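# Match three pins to blocks' holes by red-part depth

## Task

A block has three holes, each a different depth. Insert every pin with its red end pointing up into the one hole where exactly the red section shows above the block: all of the red visible, none of the rest. Each pin must stay put by itself at the end, since a pin the robot is still holding there does not count.

## Robot and tools

Robot: two Franka FR3 arms, left_arm and right_arm, each fitted with a Robotiq 140 mm two-finger gripper. The fingers point along the gripper's +z axis and close along its y axis. The reported end_effector_position sits between the pads when they are closed. Closed fingertips extend about 33 mm past it, and fully open ones about 9 mm. While closing, the tips travel about 24 mm further from the arm, so keep that much room above the table.

Frames: the scene frame has its origin on the table top between the arms, +z up and +x out over the table. left_arm is on the +y side, with its base near (-0.025, +0.455, 0); right_arm's base is near (+0.033, -0.419, 0). The arm names have nothing to do with the sides of a camera image. Each state line gives each gripper's position in metres and its orientation as quat_wxyz, both in the scene frame. Printed positions can be somewhat off, and more so when the arm is stretched far.

The command row holds 18 numbers, each in [-1, 1], and both arms must always be filled in. Order: left dx, dy, dz, rx, ry, rz, left gripper position, force_limit, speed, then the same nine for the right arm. dx to rz are an offset in the gripper's own axes, not an absolute pose. They count from that gripper's pose in the most recent result that reported it. Before any result in the scene has shown it, and for the second and later calls within one reply, they count from wherever the arm is when the action begins. Scale: 1.0 equals 0.6 m or 180 degrees. rx, ry, rz together form one rotation vector. All-zero offsets pull the arm back to that reference pose and do not hold it still. Gripper position: +1 is fully open (140 mm), about -0.8 brings the pads together, and -1 squeezes until blocked. force_limit runs from about 14 N at -1, through 60 N at 0, to 107 N at +1. speed runs from about 30 mm/s at -1, through 140 at 0, to 250 mm/s at +1. To leave a gripper alone, repeat its previous three numbers, because a 0 there is an actual command.

Tools:
- execute_actions {actions, pictures}: an empty actions list just returns the state plus pictures. One action {rows: 1 to 15 rows, steps: at most 15, default 15} applies one row per 1/30 s step, and the last row repeats if steps outnumber rows. Every row is measured from the same reference pose. An action must have at least 6 steps. The last 6 are held back and run while you compose your next reply. A wait {steps: up to 300} sends nothing new and counts from the last result, including your reply time.
- move {target: one 18-number row, speed: m/s, 0.002 to 0.5, default 0.25; turning is limited to twice that in rad/s}: drives each gripper in a straight line toward its offset target, with both paths finishing together in 0.5 to 10 s. It does not avoid obstacles or the other arm. Gripper numbers are sent at the start. The result has a move: line with the ending (done, off_target, moving, held, fault), any limits (paced = pose clipped, held = some steps blocked, after which the arm may jump quickly), and each gripper's distance from its target.
- wait {seconds: 0 to 10}: lets time run.
- zoom_image {camera, region [x0,y0,x1,y1], at most 504x504 px}: a closer view. Cameras are cam_head_left, cam_head_right, cam_high, cam_low, cam_left_wrist, cam_right_wrist, each 896x504.
- read_manual {section: "licences"}: licence texts only.
- finished_scene {scene}: ends and grades the scene. This cannot be undone.

Control details: at each step the commanded pose is clipped to within 70 mm and 16 degrees of the measured pose. Position takes priority over orientation. A long reach may need several actions, so read the result and send the remainder. A "pose unreachable" line or HELD marks steps the clearance check changed or blocked. A "Hand target" line shows where the controller is currently driving.

Gripping: close with -1 and confirm object_status = 2 (0 moving, 1 blocked while opening, 2 blocked while closing, 3 reached or pads met). position_measured is in counts: 3 is open, 230 is pads together. To squeeze harder, raise force_limit and change position slightly, e.g. -1 to -0.98.

Cautions: never knock anything off the table. Avoid drops, slips, slams and hard pushes. Keep the arms from pressing against each other. Contact at a joint's load limit (waist/shoulder 35, upper arm roll 32, elbow 30, wrist joints 12 N m, counting any held weight) causes a 10 s stop. A MOTOR HOT warning comes before an OVER-TEMPERATURE FAULT, so avoid holding loads for long. Loose parts may get occasional tugs. Open the gripper and step away before finishing so the pins stay in by themselves.

Each tool is called after "Request:" by a JSON object that holds its "op" and its "data".

## Session

Request:
{"op": "execute_actions", "data": {"actions": []}}

Scene clock: 0.00 s of 7600.00 s.
left_arm: end_effector_position=(+0.2096, +0.4764, +0.1485) position_measured=3 object_status=3 end_effector_quat_wxyz=(+0.537, +0.415, -0.518, +0.521) | right_arm: end_effector_position=(+0.1265, -0.1257, +0.3713) position_measured=3 object_status=3 end_effector_quat_wxyz=(-0.343, +0.648, -0.599, +0.323)
Joint positions: left_arm=[ 0.711  0.624  0.145 -2.237 -0.594  1.167  1.578] | right_arm=[ 1.302 -0.937  0.622 -2.655 -0.493  1.704  1.737]
Joint velocities: left_arm=[-0.    -0.    -0.001 -0.     0.001 -0.    -0.001] | right_arm=[-0.001  0.     0.     0.    -0.     0.    -0.001]
Hand target (left_arm): +0.210, +0.476, +0.148; +0.537, +0.415, -0.518, +0.521
Hand target (right_arm): +0.126, -0.126, +0.371; -0.343, +0.648, -0.599, +0.323

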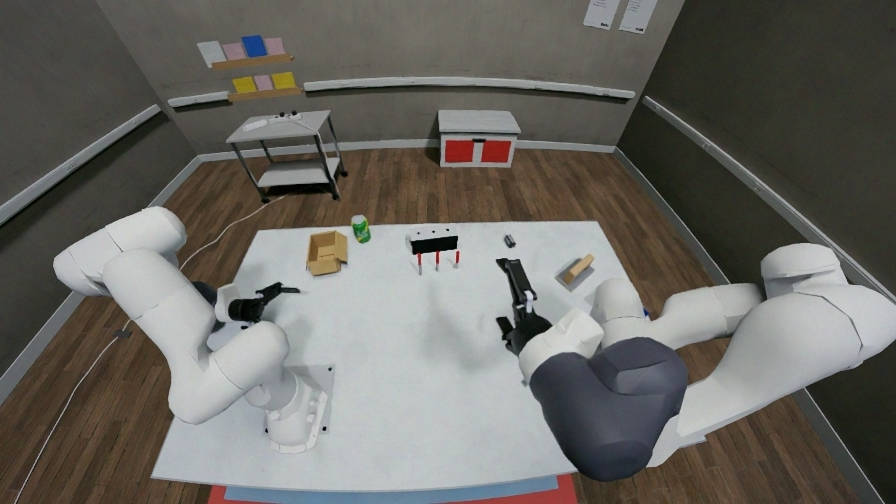

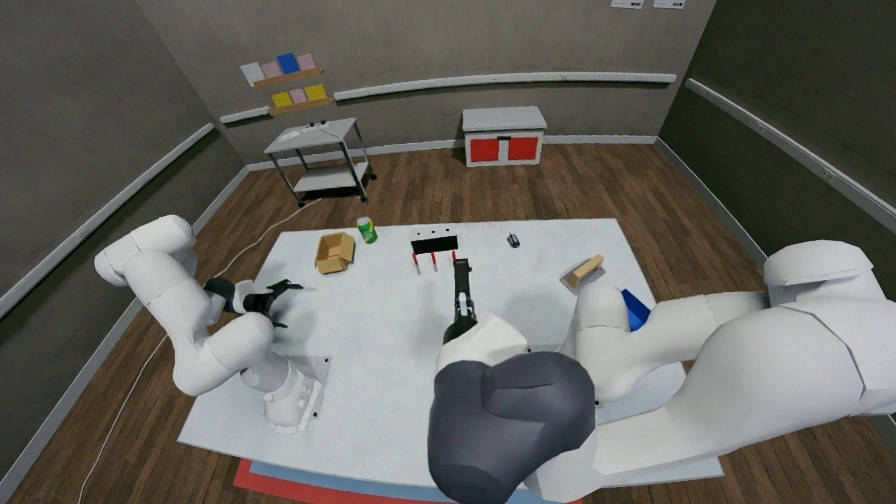

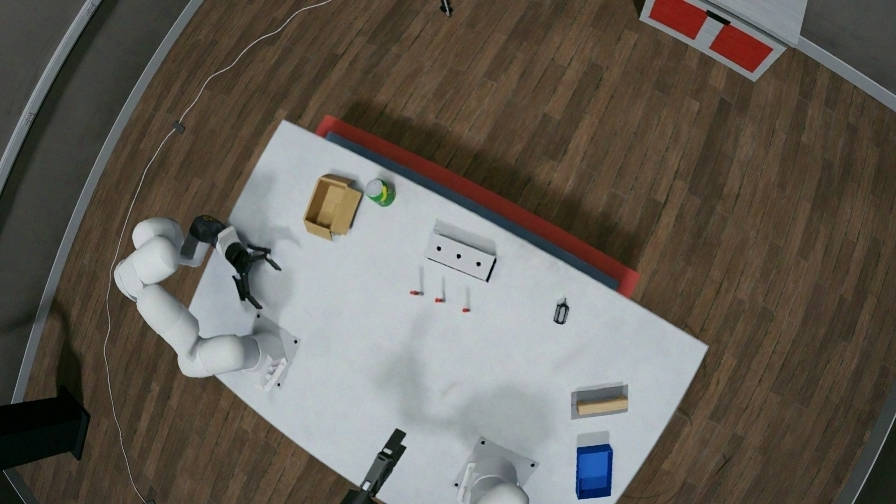

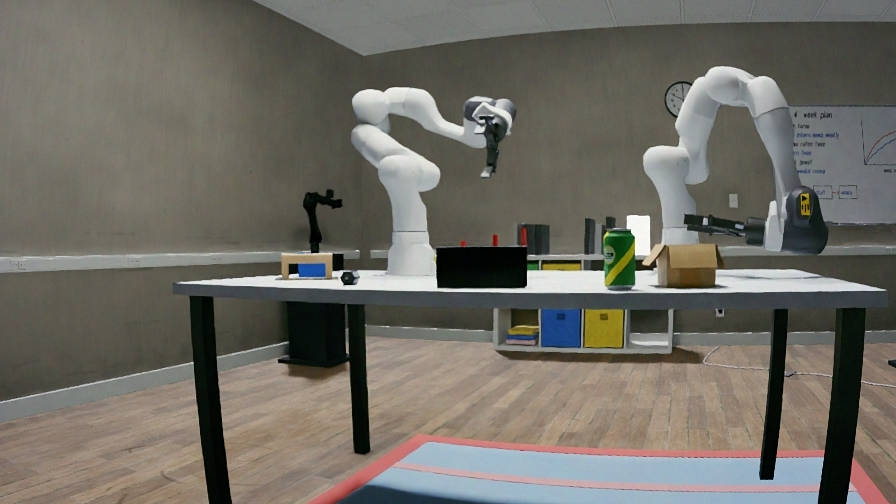

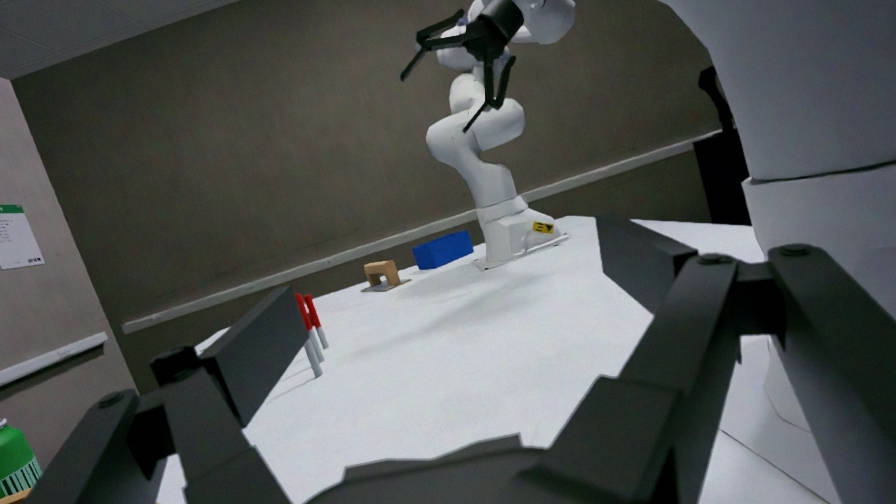

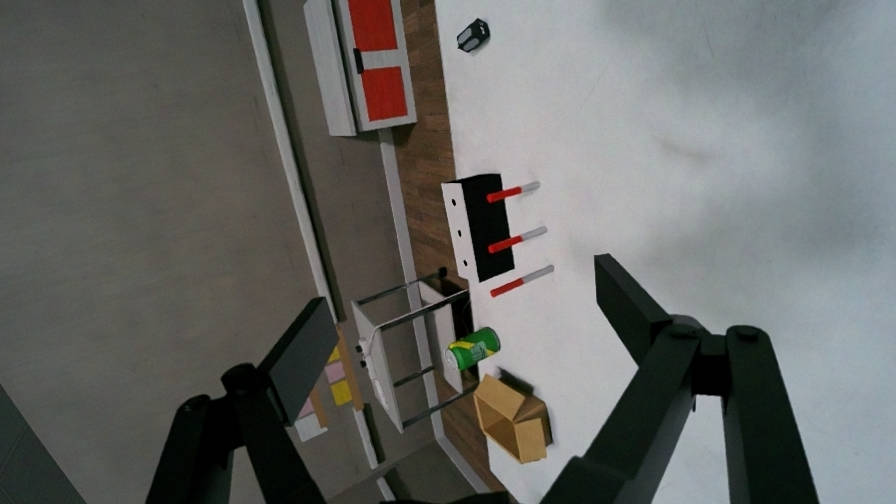

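Request:
{"op": "execute_actions", "data": {"actions": []}}

Request:
{"op": "move", "data": {"target": [0,0,0,0,0,0,1,0,0,-0.297,-0.074,0.62,-0.305,0,0,-0.1,0,0], "speed": 0.35}}

Scene clock: 1.13 s of 7600.00 s.
left_arm: end_effector_position=(+0.2096, +0.4764, +0.1485) position_measured=3 object_status=3 end_effector_quat_wxyz=(+0.537, +0.415, -0.518, +0.521) | right_arm: end_effector_position=(+0.1265, -0.1257, +0.3713) position_measured=3 object_status=3 end_effector_quat_wxyz=(-0.343, +0.648, -0.599, +0.323)
Joint positions: left_arm=[ 0.711  0.624  0.145 -2.237 -0.594  1.167  1.578] | right_arm=[ 1.302 -0.937  0.622 -2.655 -0.493  1.704  1.737]
Joint velocities: left_arm=[-0.     0.    -0.001  0.001 -0.001  0.001 -0.   ] | right_arm=[ 0.    -0.002 -0.001  0.    -0.001 -0.001 -0.002]
Hand target (left_arm): +0.210, +0.476, +0.148; +0.537, +0.415, -0.518, +0.521
Hand target (right_arm): +0.126, -0.126, +0.371; -0.343, +0.648, -0.599, +0.323
Kept back: nothing.
Steps of this call (steps 1 to 34: nothing new was sent). Readings (end_effector_position | what the end effector reports):
1: left_arm (+0.2096, +0.4764, +0.1485) | right_arm (+0.1265, -0.1257, +0.3713) | left_arm position_measured=3 object_status=3 | right_arm position_measured=3 object_status=3
2: left_arm (+0.2096, +0.4764, +0.1485) | right_arm (+0.1265, -0.1257, +0.3713) | left_arm position_measured=3 object_status=3 | right_arm position_measured=3 object_status=3
4: left_arm (+0.2096, +0.4764, +0.1485) | right_arm (+0.1265, -0.1257, +0.3713) | left_arm position_measured=3 object_status=3 | right_arm position_measured=3 object_status=3
8: left_arm (+0.2096, +0.4764, +0.1485) | right_arm (+0.1265, -0.1257, +0.3713) | left_arm position_measured=3 object_status=3 | right_arm position_measured=3 object_status=3
34: the state above

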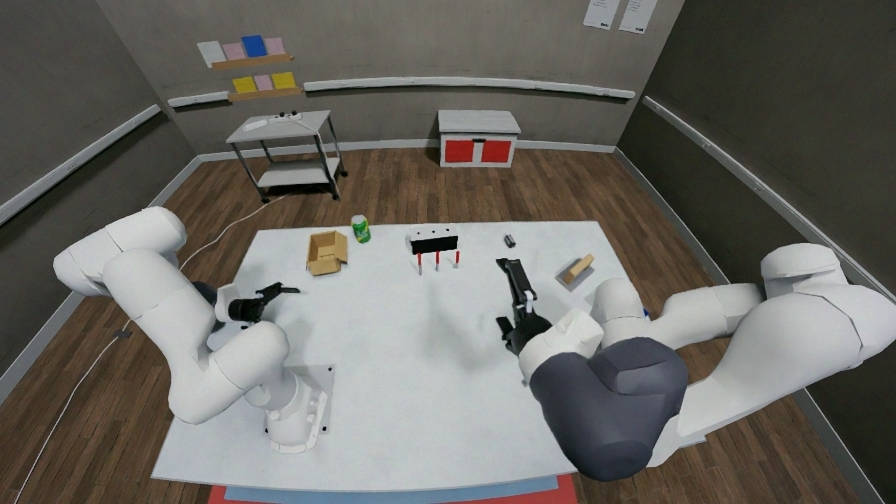

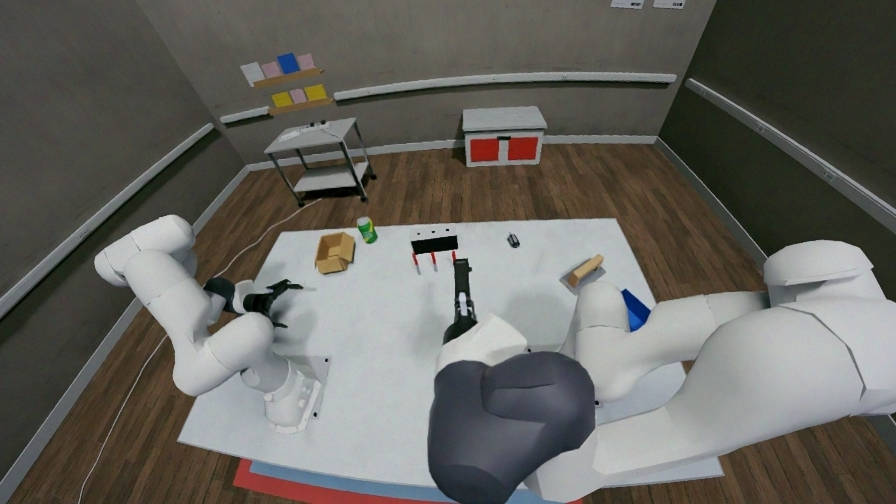

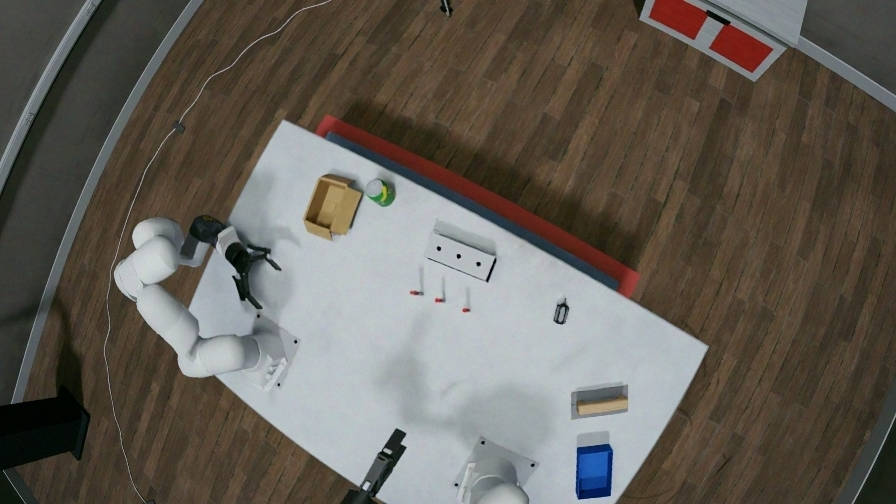

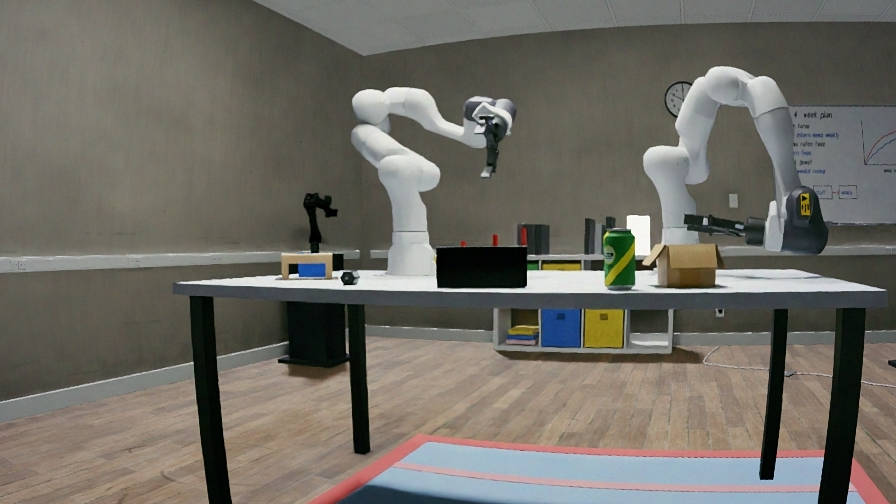

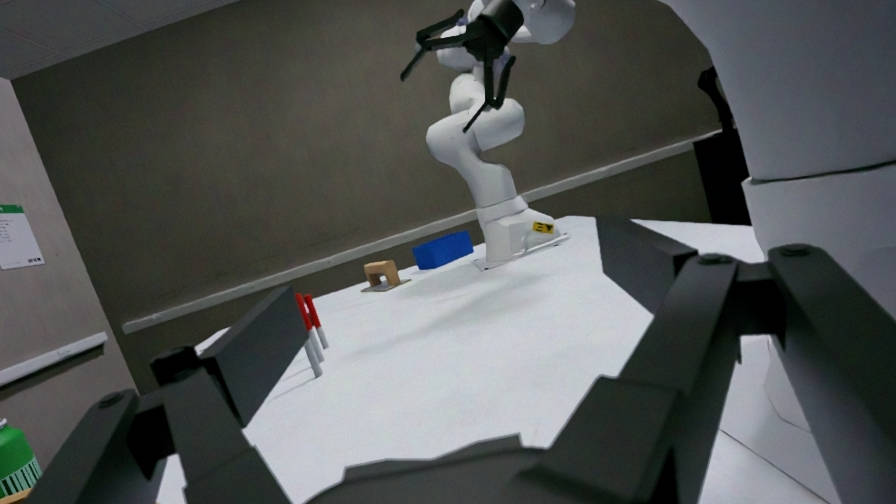

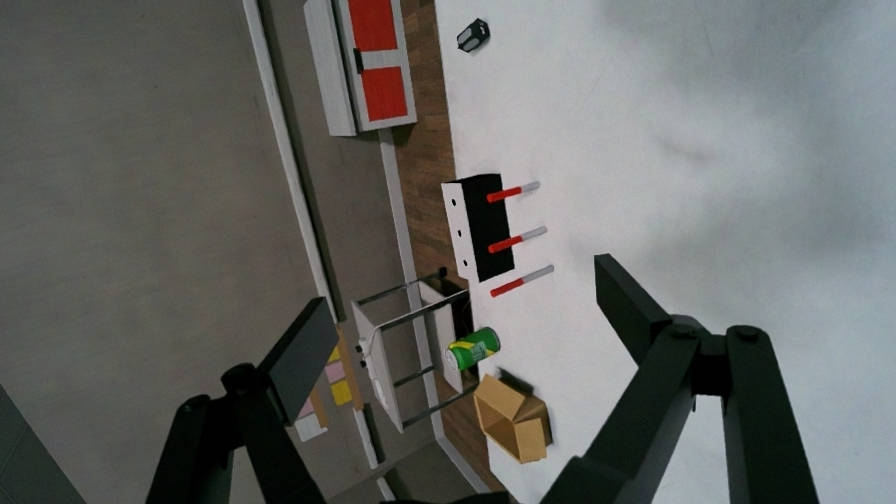

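Scene clock: 3.73 s of 7600.00 s.
left_arm: end_effector_position=(+0.2096, +0.4764, +0.1485) position_measured=3 object_status=3 end_effector_quat_wxyz=(+0.537, +0.415, -0.518, +0.521) | right_arm: end_effector_position=(+0.4600, +0.0692, +0.1977) position_measured=141 object_status=3 end_effector_quat_wxyz=(-0.012, +0.724, -0.690, +0.020)
Joint positions: left_arm=[ 0.711  0.624  0.145 -2.237 -0.594  1.167  1.578] | right_arm=[ 0.959  0.305 -0.147 -1.728  0.004  2.052  0.812]
Joint velocities: left_arm=[-0.002 -0.    -0.     0.001  0.     0.001 -0.001] | right_arm=[-0.003 -0.001  0.003  0.    -0.001 -0.005 -0.03 ]
Hand target (left_arm): +0.210, +0.476, +0.148; +0.537, +0.415, -0.518, +0.521
Hand target (right_arm): +0.459, +0.069, +0.197; -0.009, +0.728, -0.685, +0.018
Off the commanded pose (left_arm): 0.000 m, 0 deg.
Off the commanded pose (right_arm): 0.015 m, 2 deg.
Kept back: nothing.
move: off_target (right_arm)

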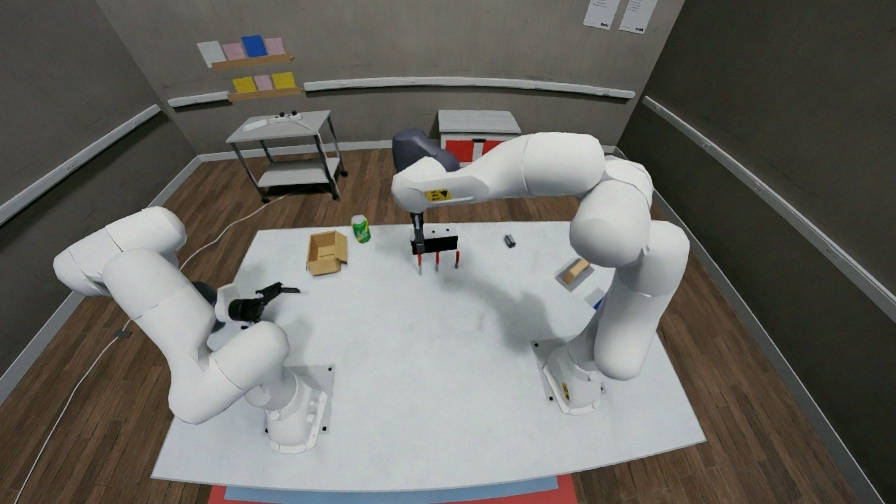

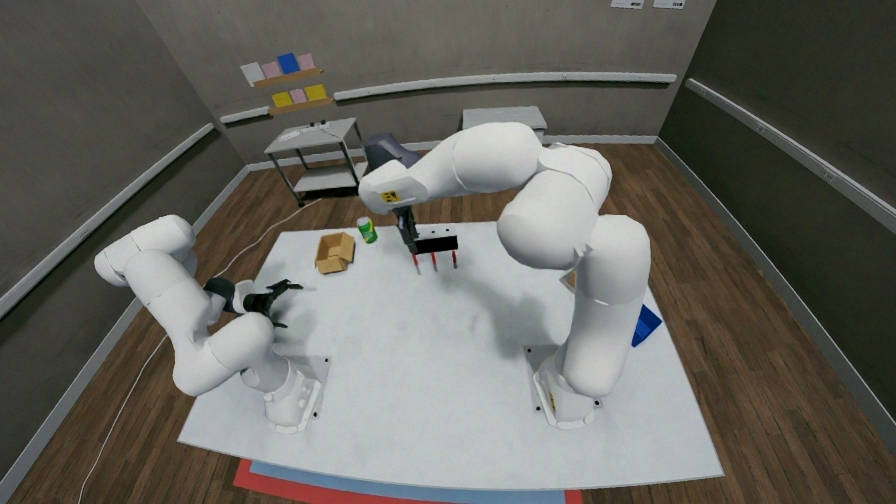

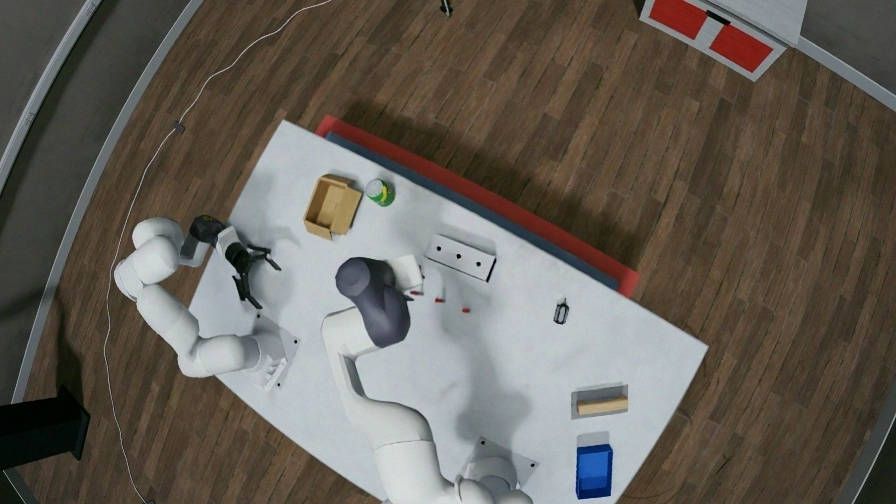

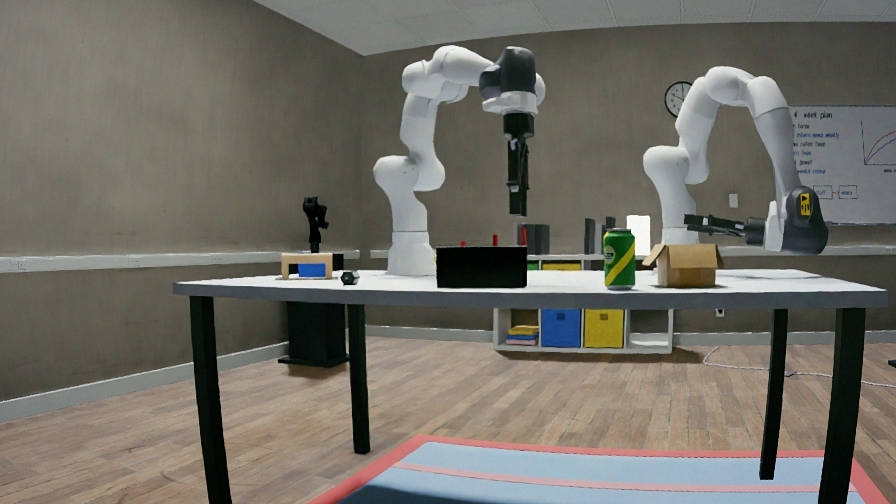

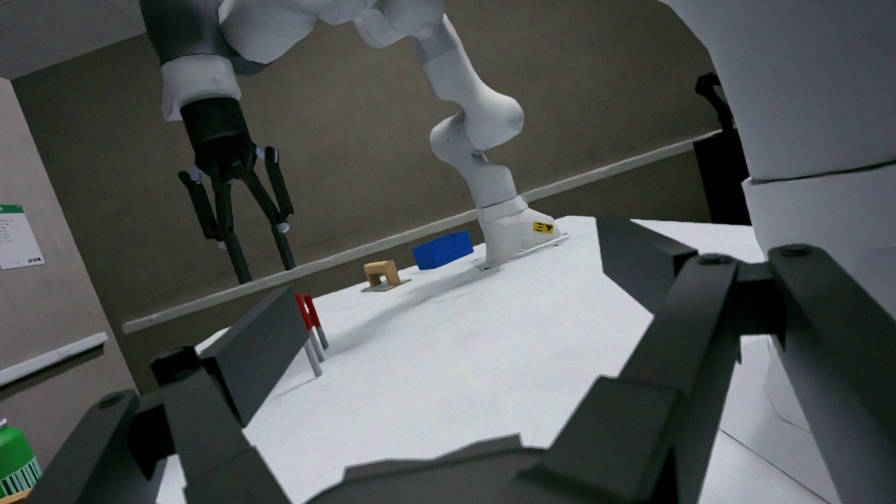

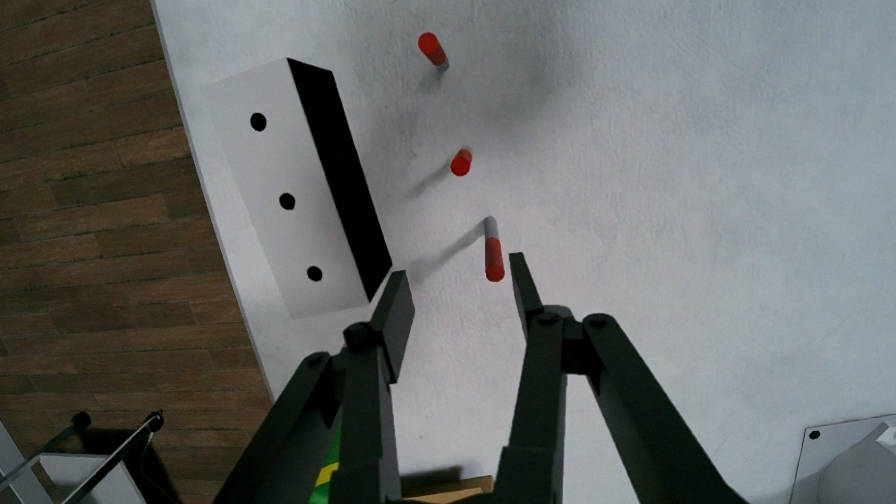

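Request:
{"op": "move", "data": {"target": [0,0,0,0,0,0,1,0,0,-0.025,0.032,0.035,-0.008,0.001,0,-0.1,0,0], "speed": 0.12}}

Request:
{"op": "move", "data": {"target": [0,0,0,0,0,0,1,0,0,-0.002,-0.002,0.073,0.002,0,0,-0.2,0,-0.6], "speed": 0.12}}

Scene clock: 4.77 s of 7600.00 s.
left_arm: end_effector_position=(+0.2096, +0.4764, +0.1485) position_measured=3 object_status=3 end_effector_quat_wxyz=(+0.537, +0.415, -0.518, +0.521) | right_arm: end_effector_position=(+0.4416, +0.0807, +0.1759) position_measured=141 object_status=3 end_effector_quat_wxyz=(+0.000, +0.727, -0.687, +0.014)
Joint positions: left_arm=[ 0.711  0.624  0.145 -2.237 -0.594  1.167  1.578] | right_arm=[ 0.975  0.335 -0.134 -1.734  0.019  2.064  0.823]
Joint velocities: left_arm=[ 0.     0.002  0.    -0.001 -0.001 -0.    -0.001] | right_arm=[0.    0.001 0.    0.    0.003 0.006 0.014]
Hand target (left_arm): +0.210, +0.476, +0.148; +0.537, +0.415, -0.518, +0.521
Hand target (right_arm): +0.441, +0.083, +0.176; -0.002, +0.724, -0.690, +0.012
Off the commanded pose (left_arm): 0.000 m, 0 deg.
Off the commanded pose (right_arm): 0.003 m, 1 deg.
Kept back: nothing.
move: done

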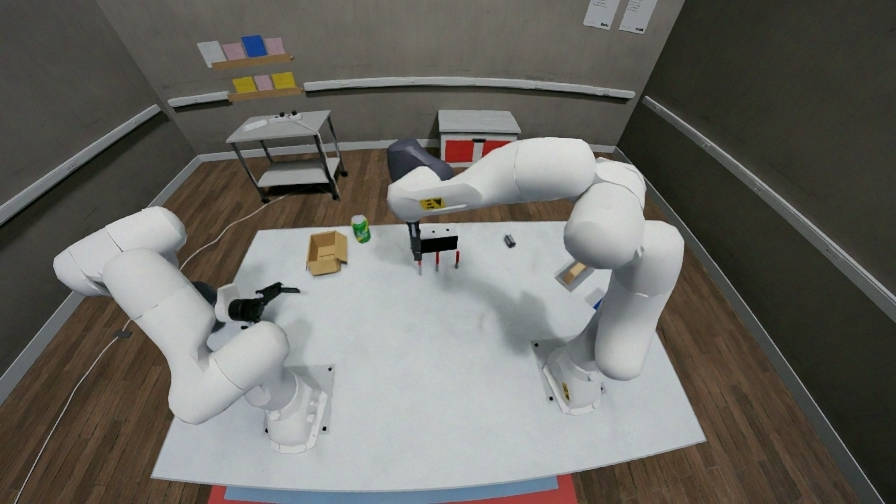

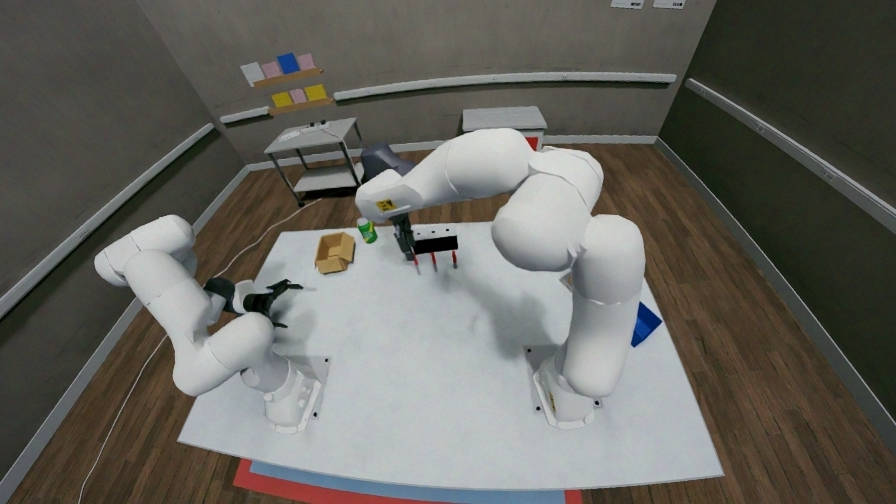

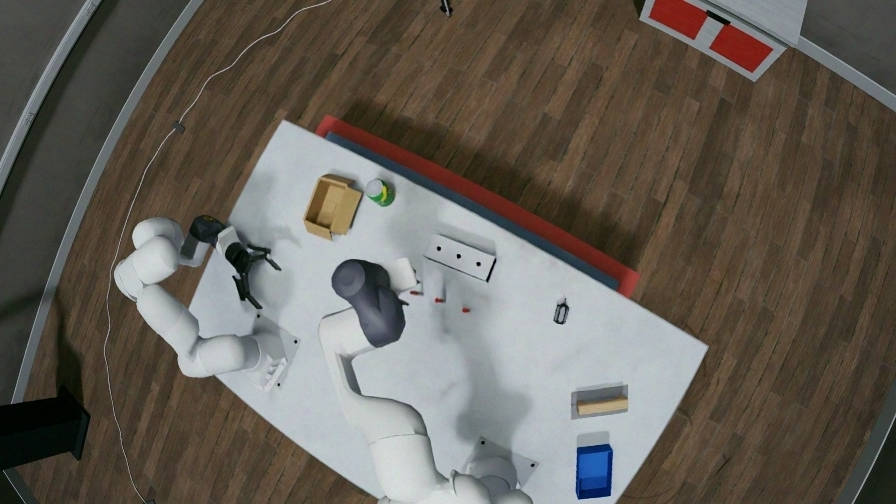

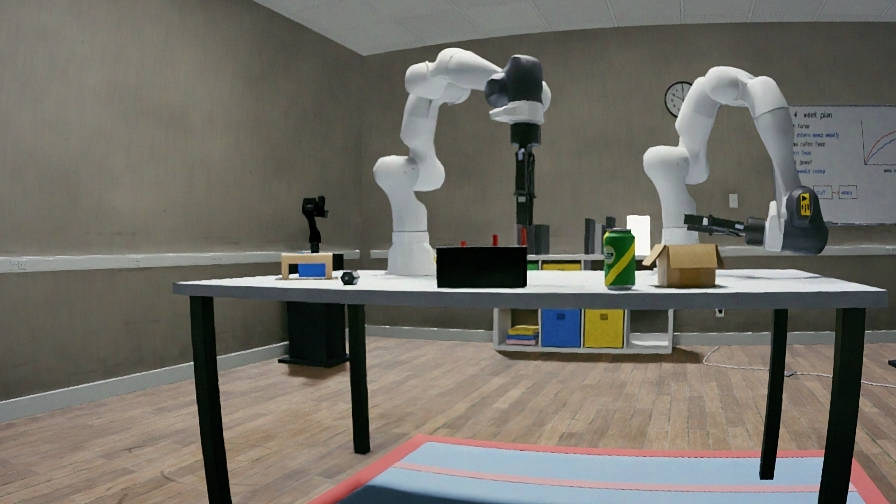

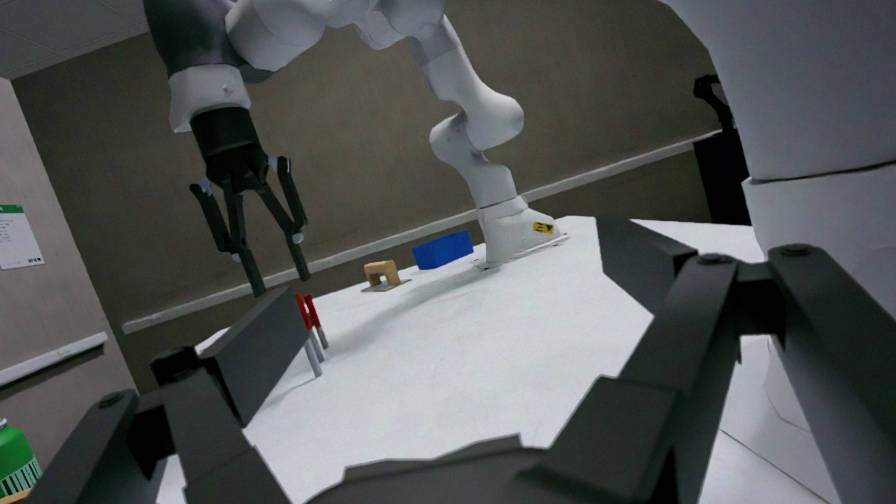

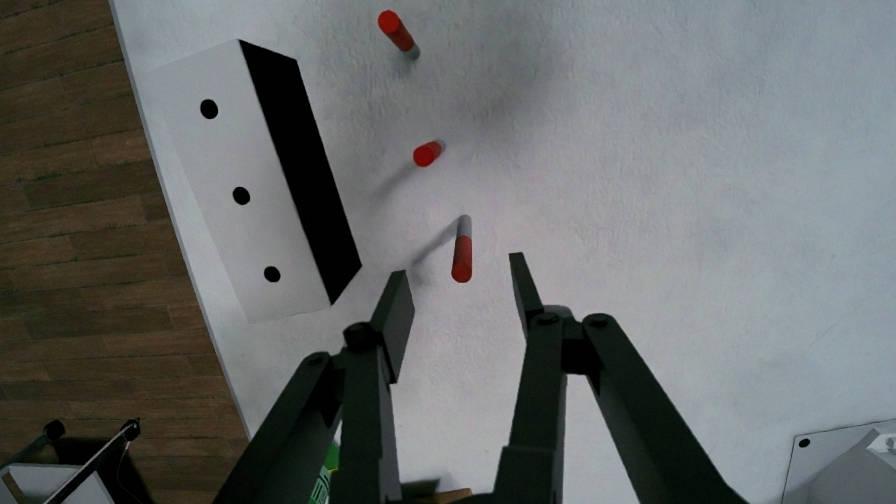

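Scene clock: 5.73 s of 7600.00 s.
left_arm: end_effector_position=(+0.2096, +0.4764, +0.1485) position_measured=3 object_status=3 end_effector_quat_wxyz=(+0.537, +0.415, -0.518, +0.521) | right_arm: end_effector_position=(+0.4429, +0.0788, +0.1315) position_measured=154 object_status=3 end_effector_quat_wxyz=(+0.001, +0.727, -0.686, +0.017)
Joint positions: left_arm=[ 0.711  0.624  0.145 -2.237 -0.594  1.167  1.578] | right_arm=[ 0.975  0.382 -0.134 -1.785  0.019  2.159  0.824]
Joint velocities: left_arm=[-0.001 -0.    -0.    -0.001 -0.001  0.001  0.   ] | right_arm=[-0.001  0.001  0.    -0.     0.     0.011 -0.001]
Hand target (left_arm): +0.210, +0.476, +0.148; +0.537, +0.415, -0.518, +0.521
Hand target (right_arm): +0.443, +0.081, +0.132; -0.002, +0.727, -0.686, +0.016
Off the commanded pose (left_arm): 0.000 m, 0 deg.
Off the commanded pose (right_arm): 0.002 m, 0 deg.
Kept back: nothing.
move: done

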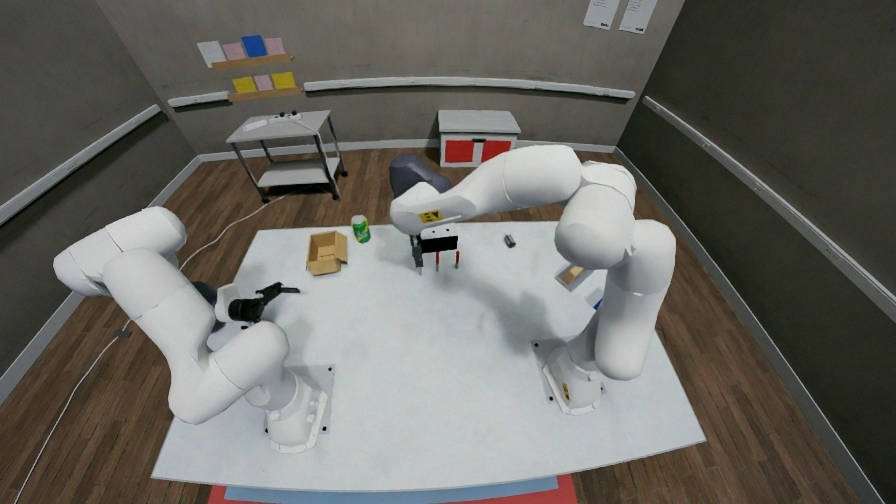

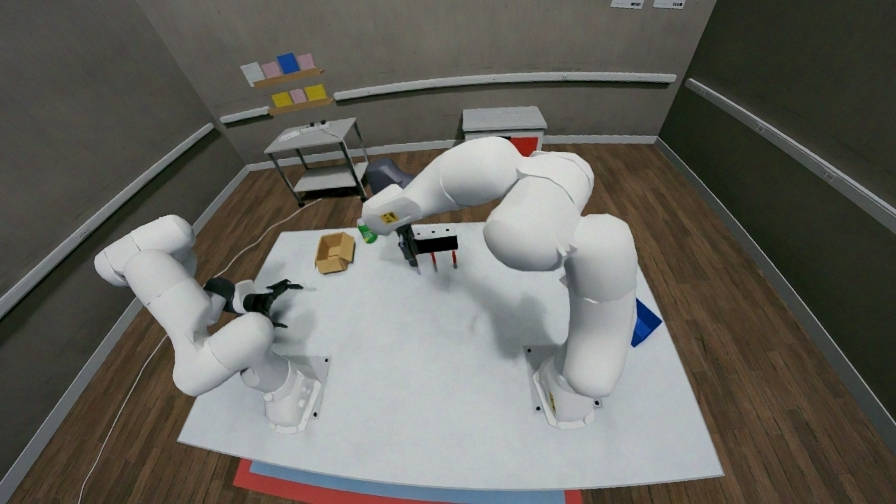

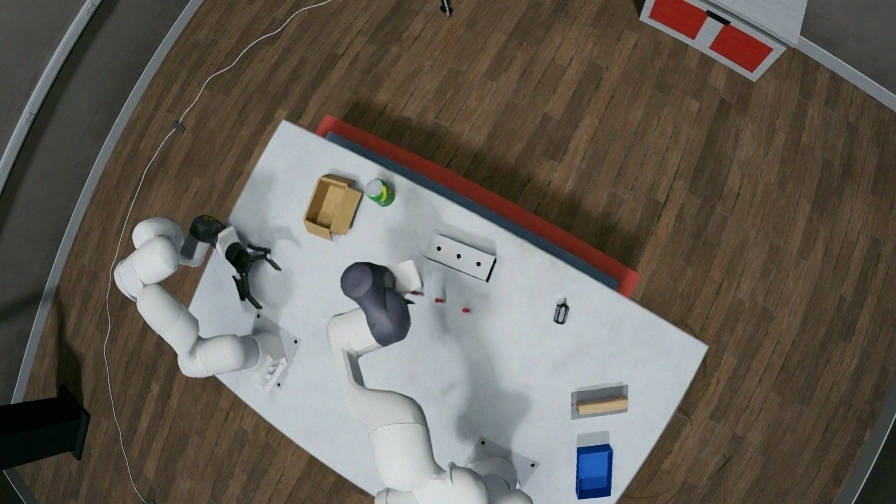

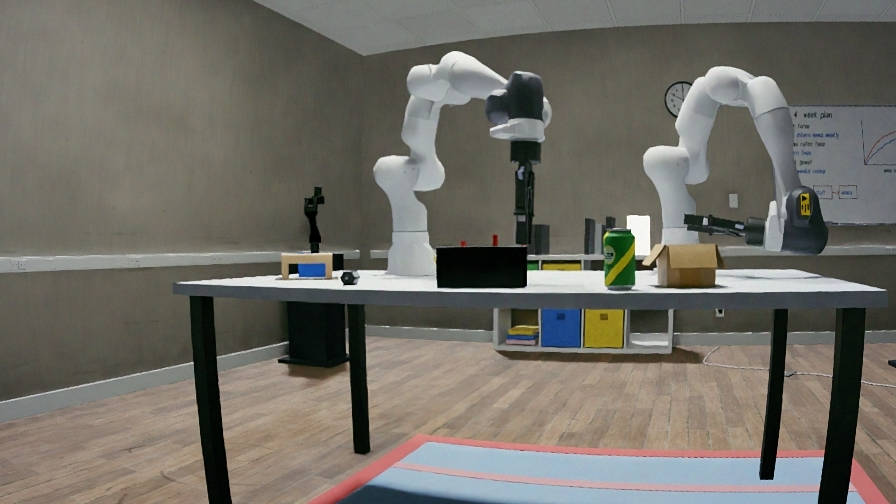

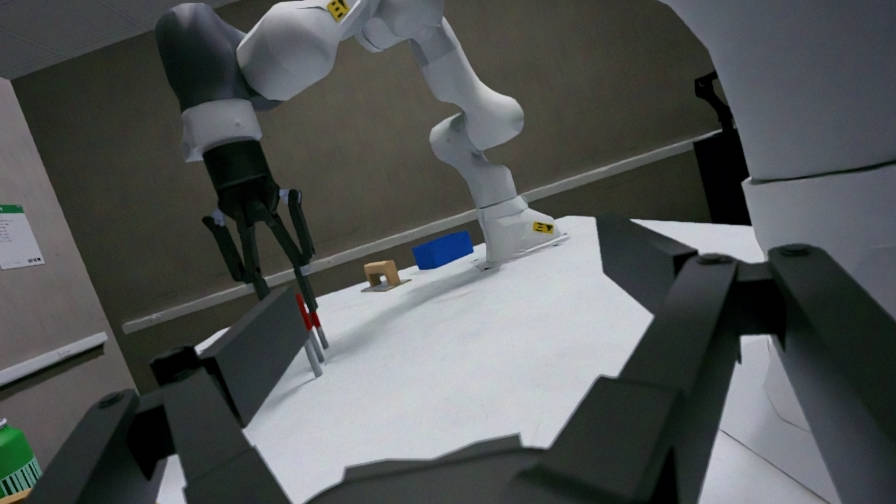

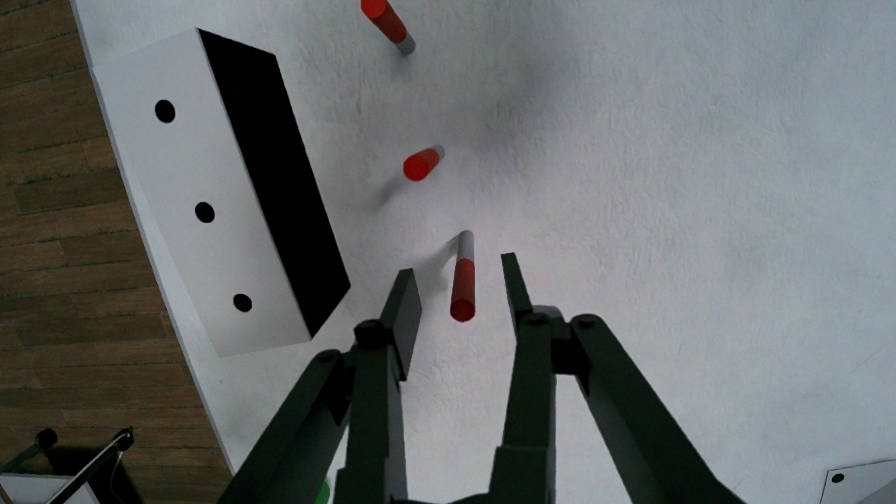

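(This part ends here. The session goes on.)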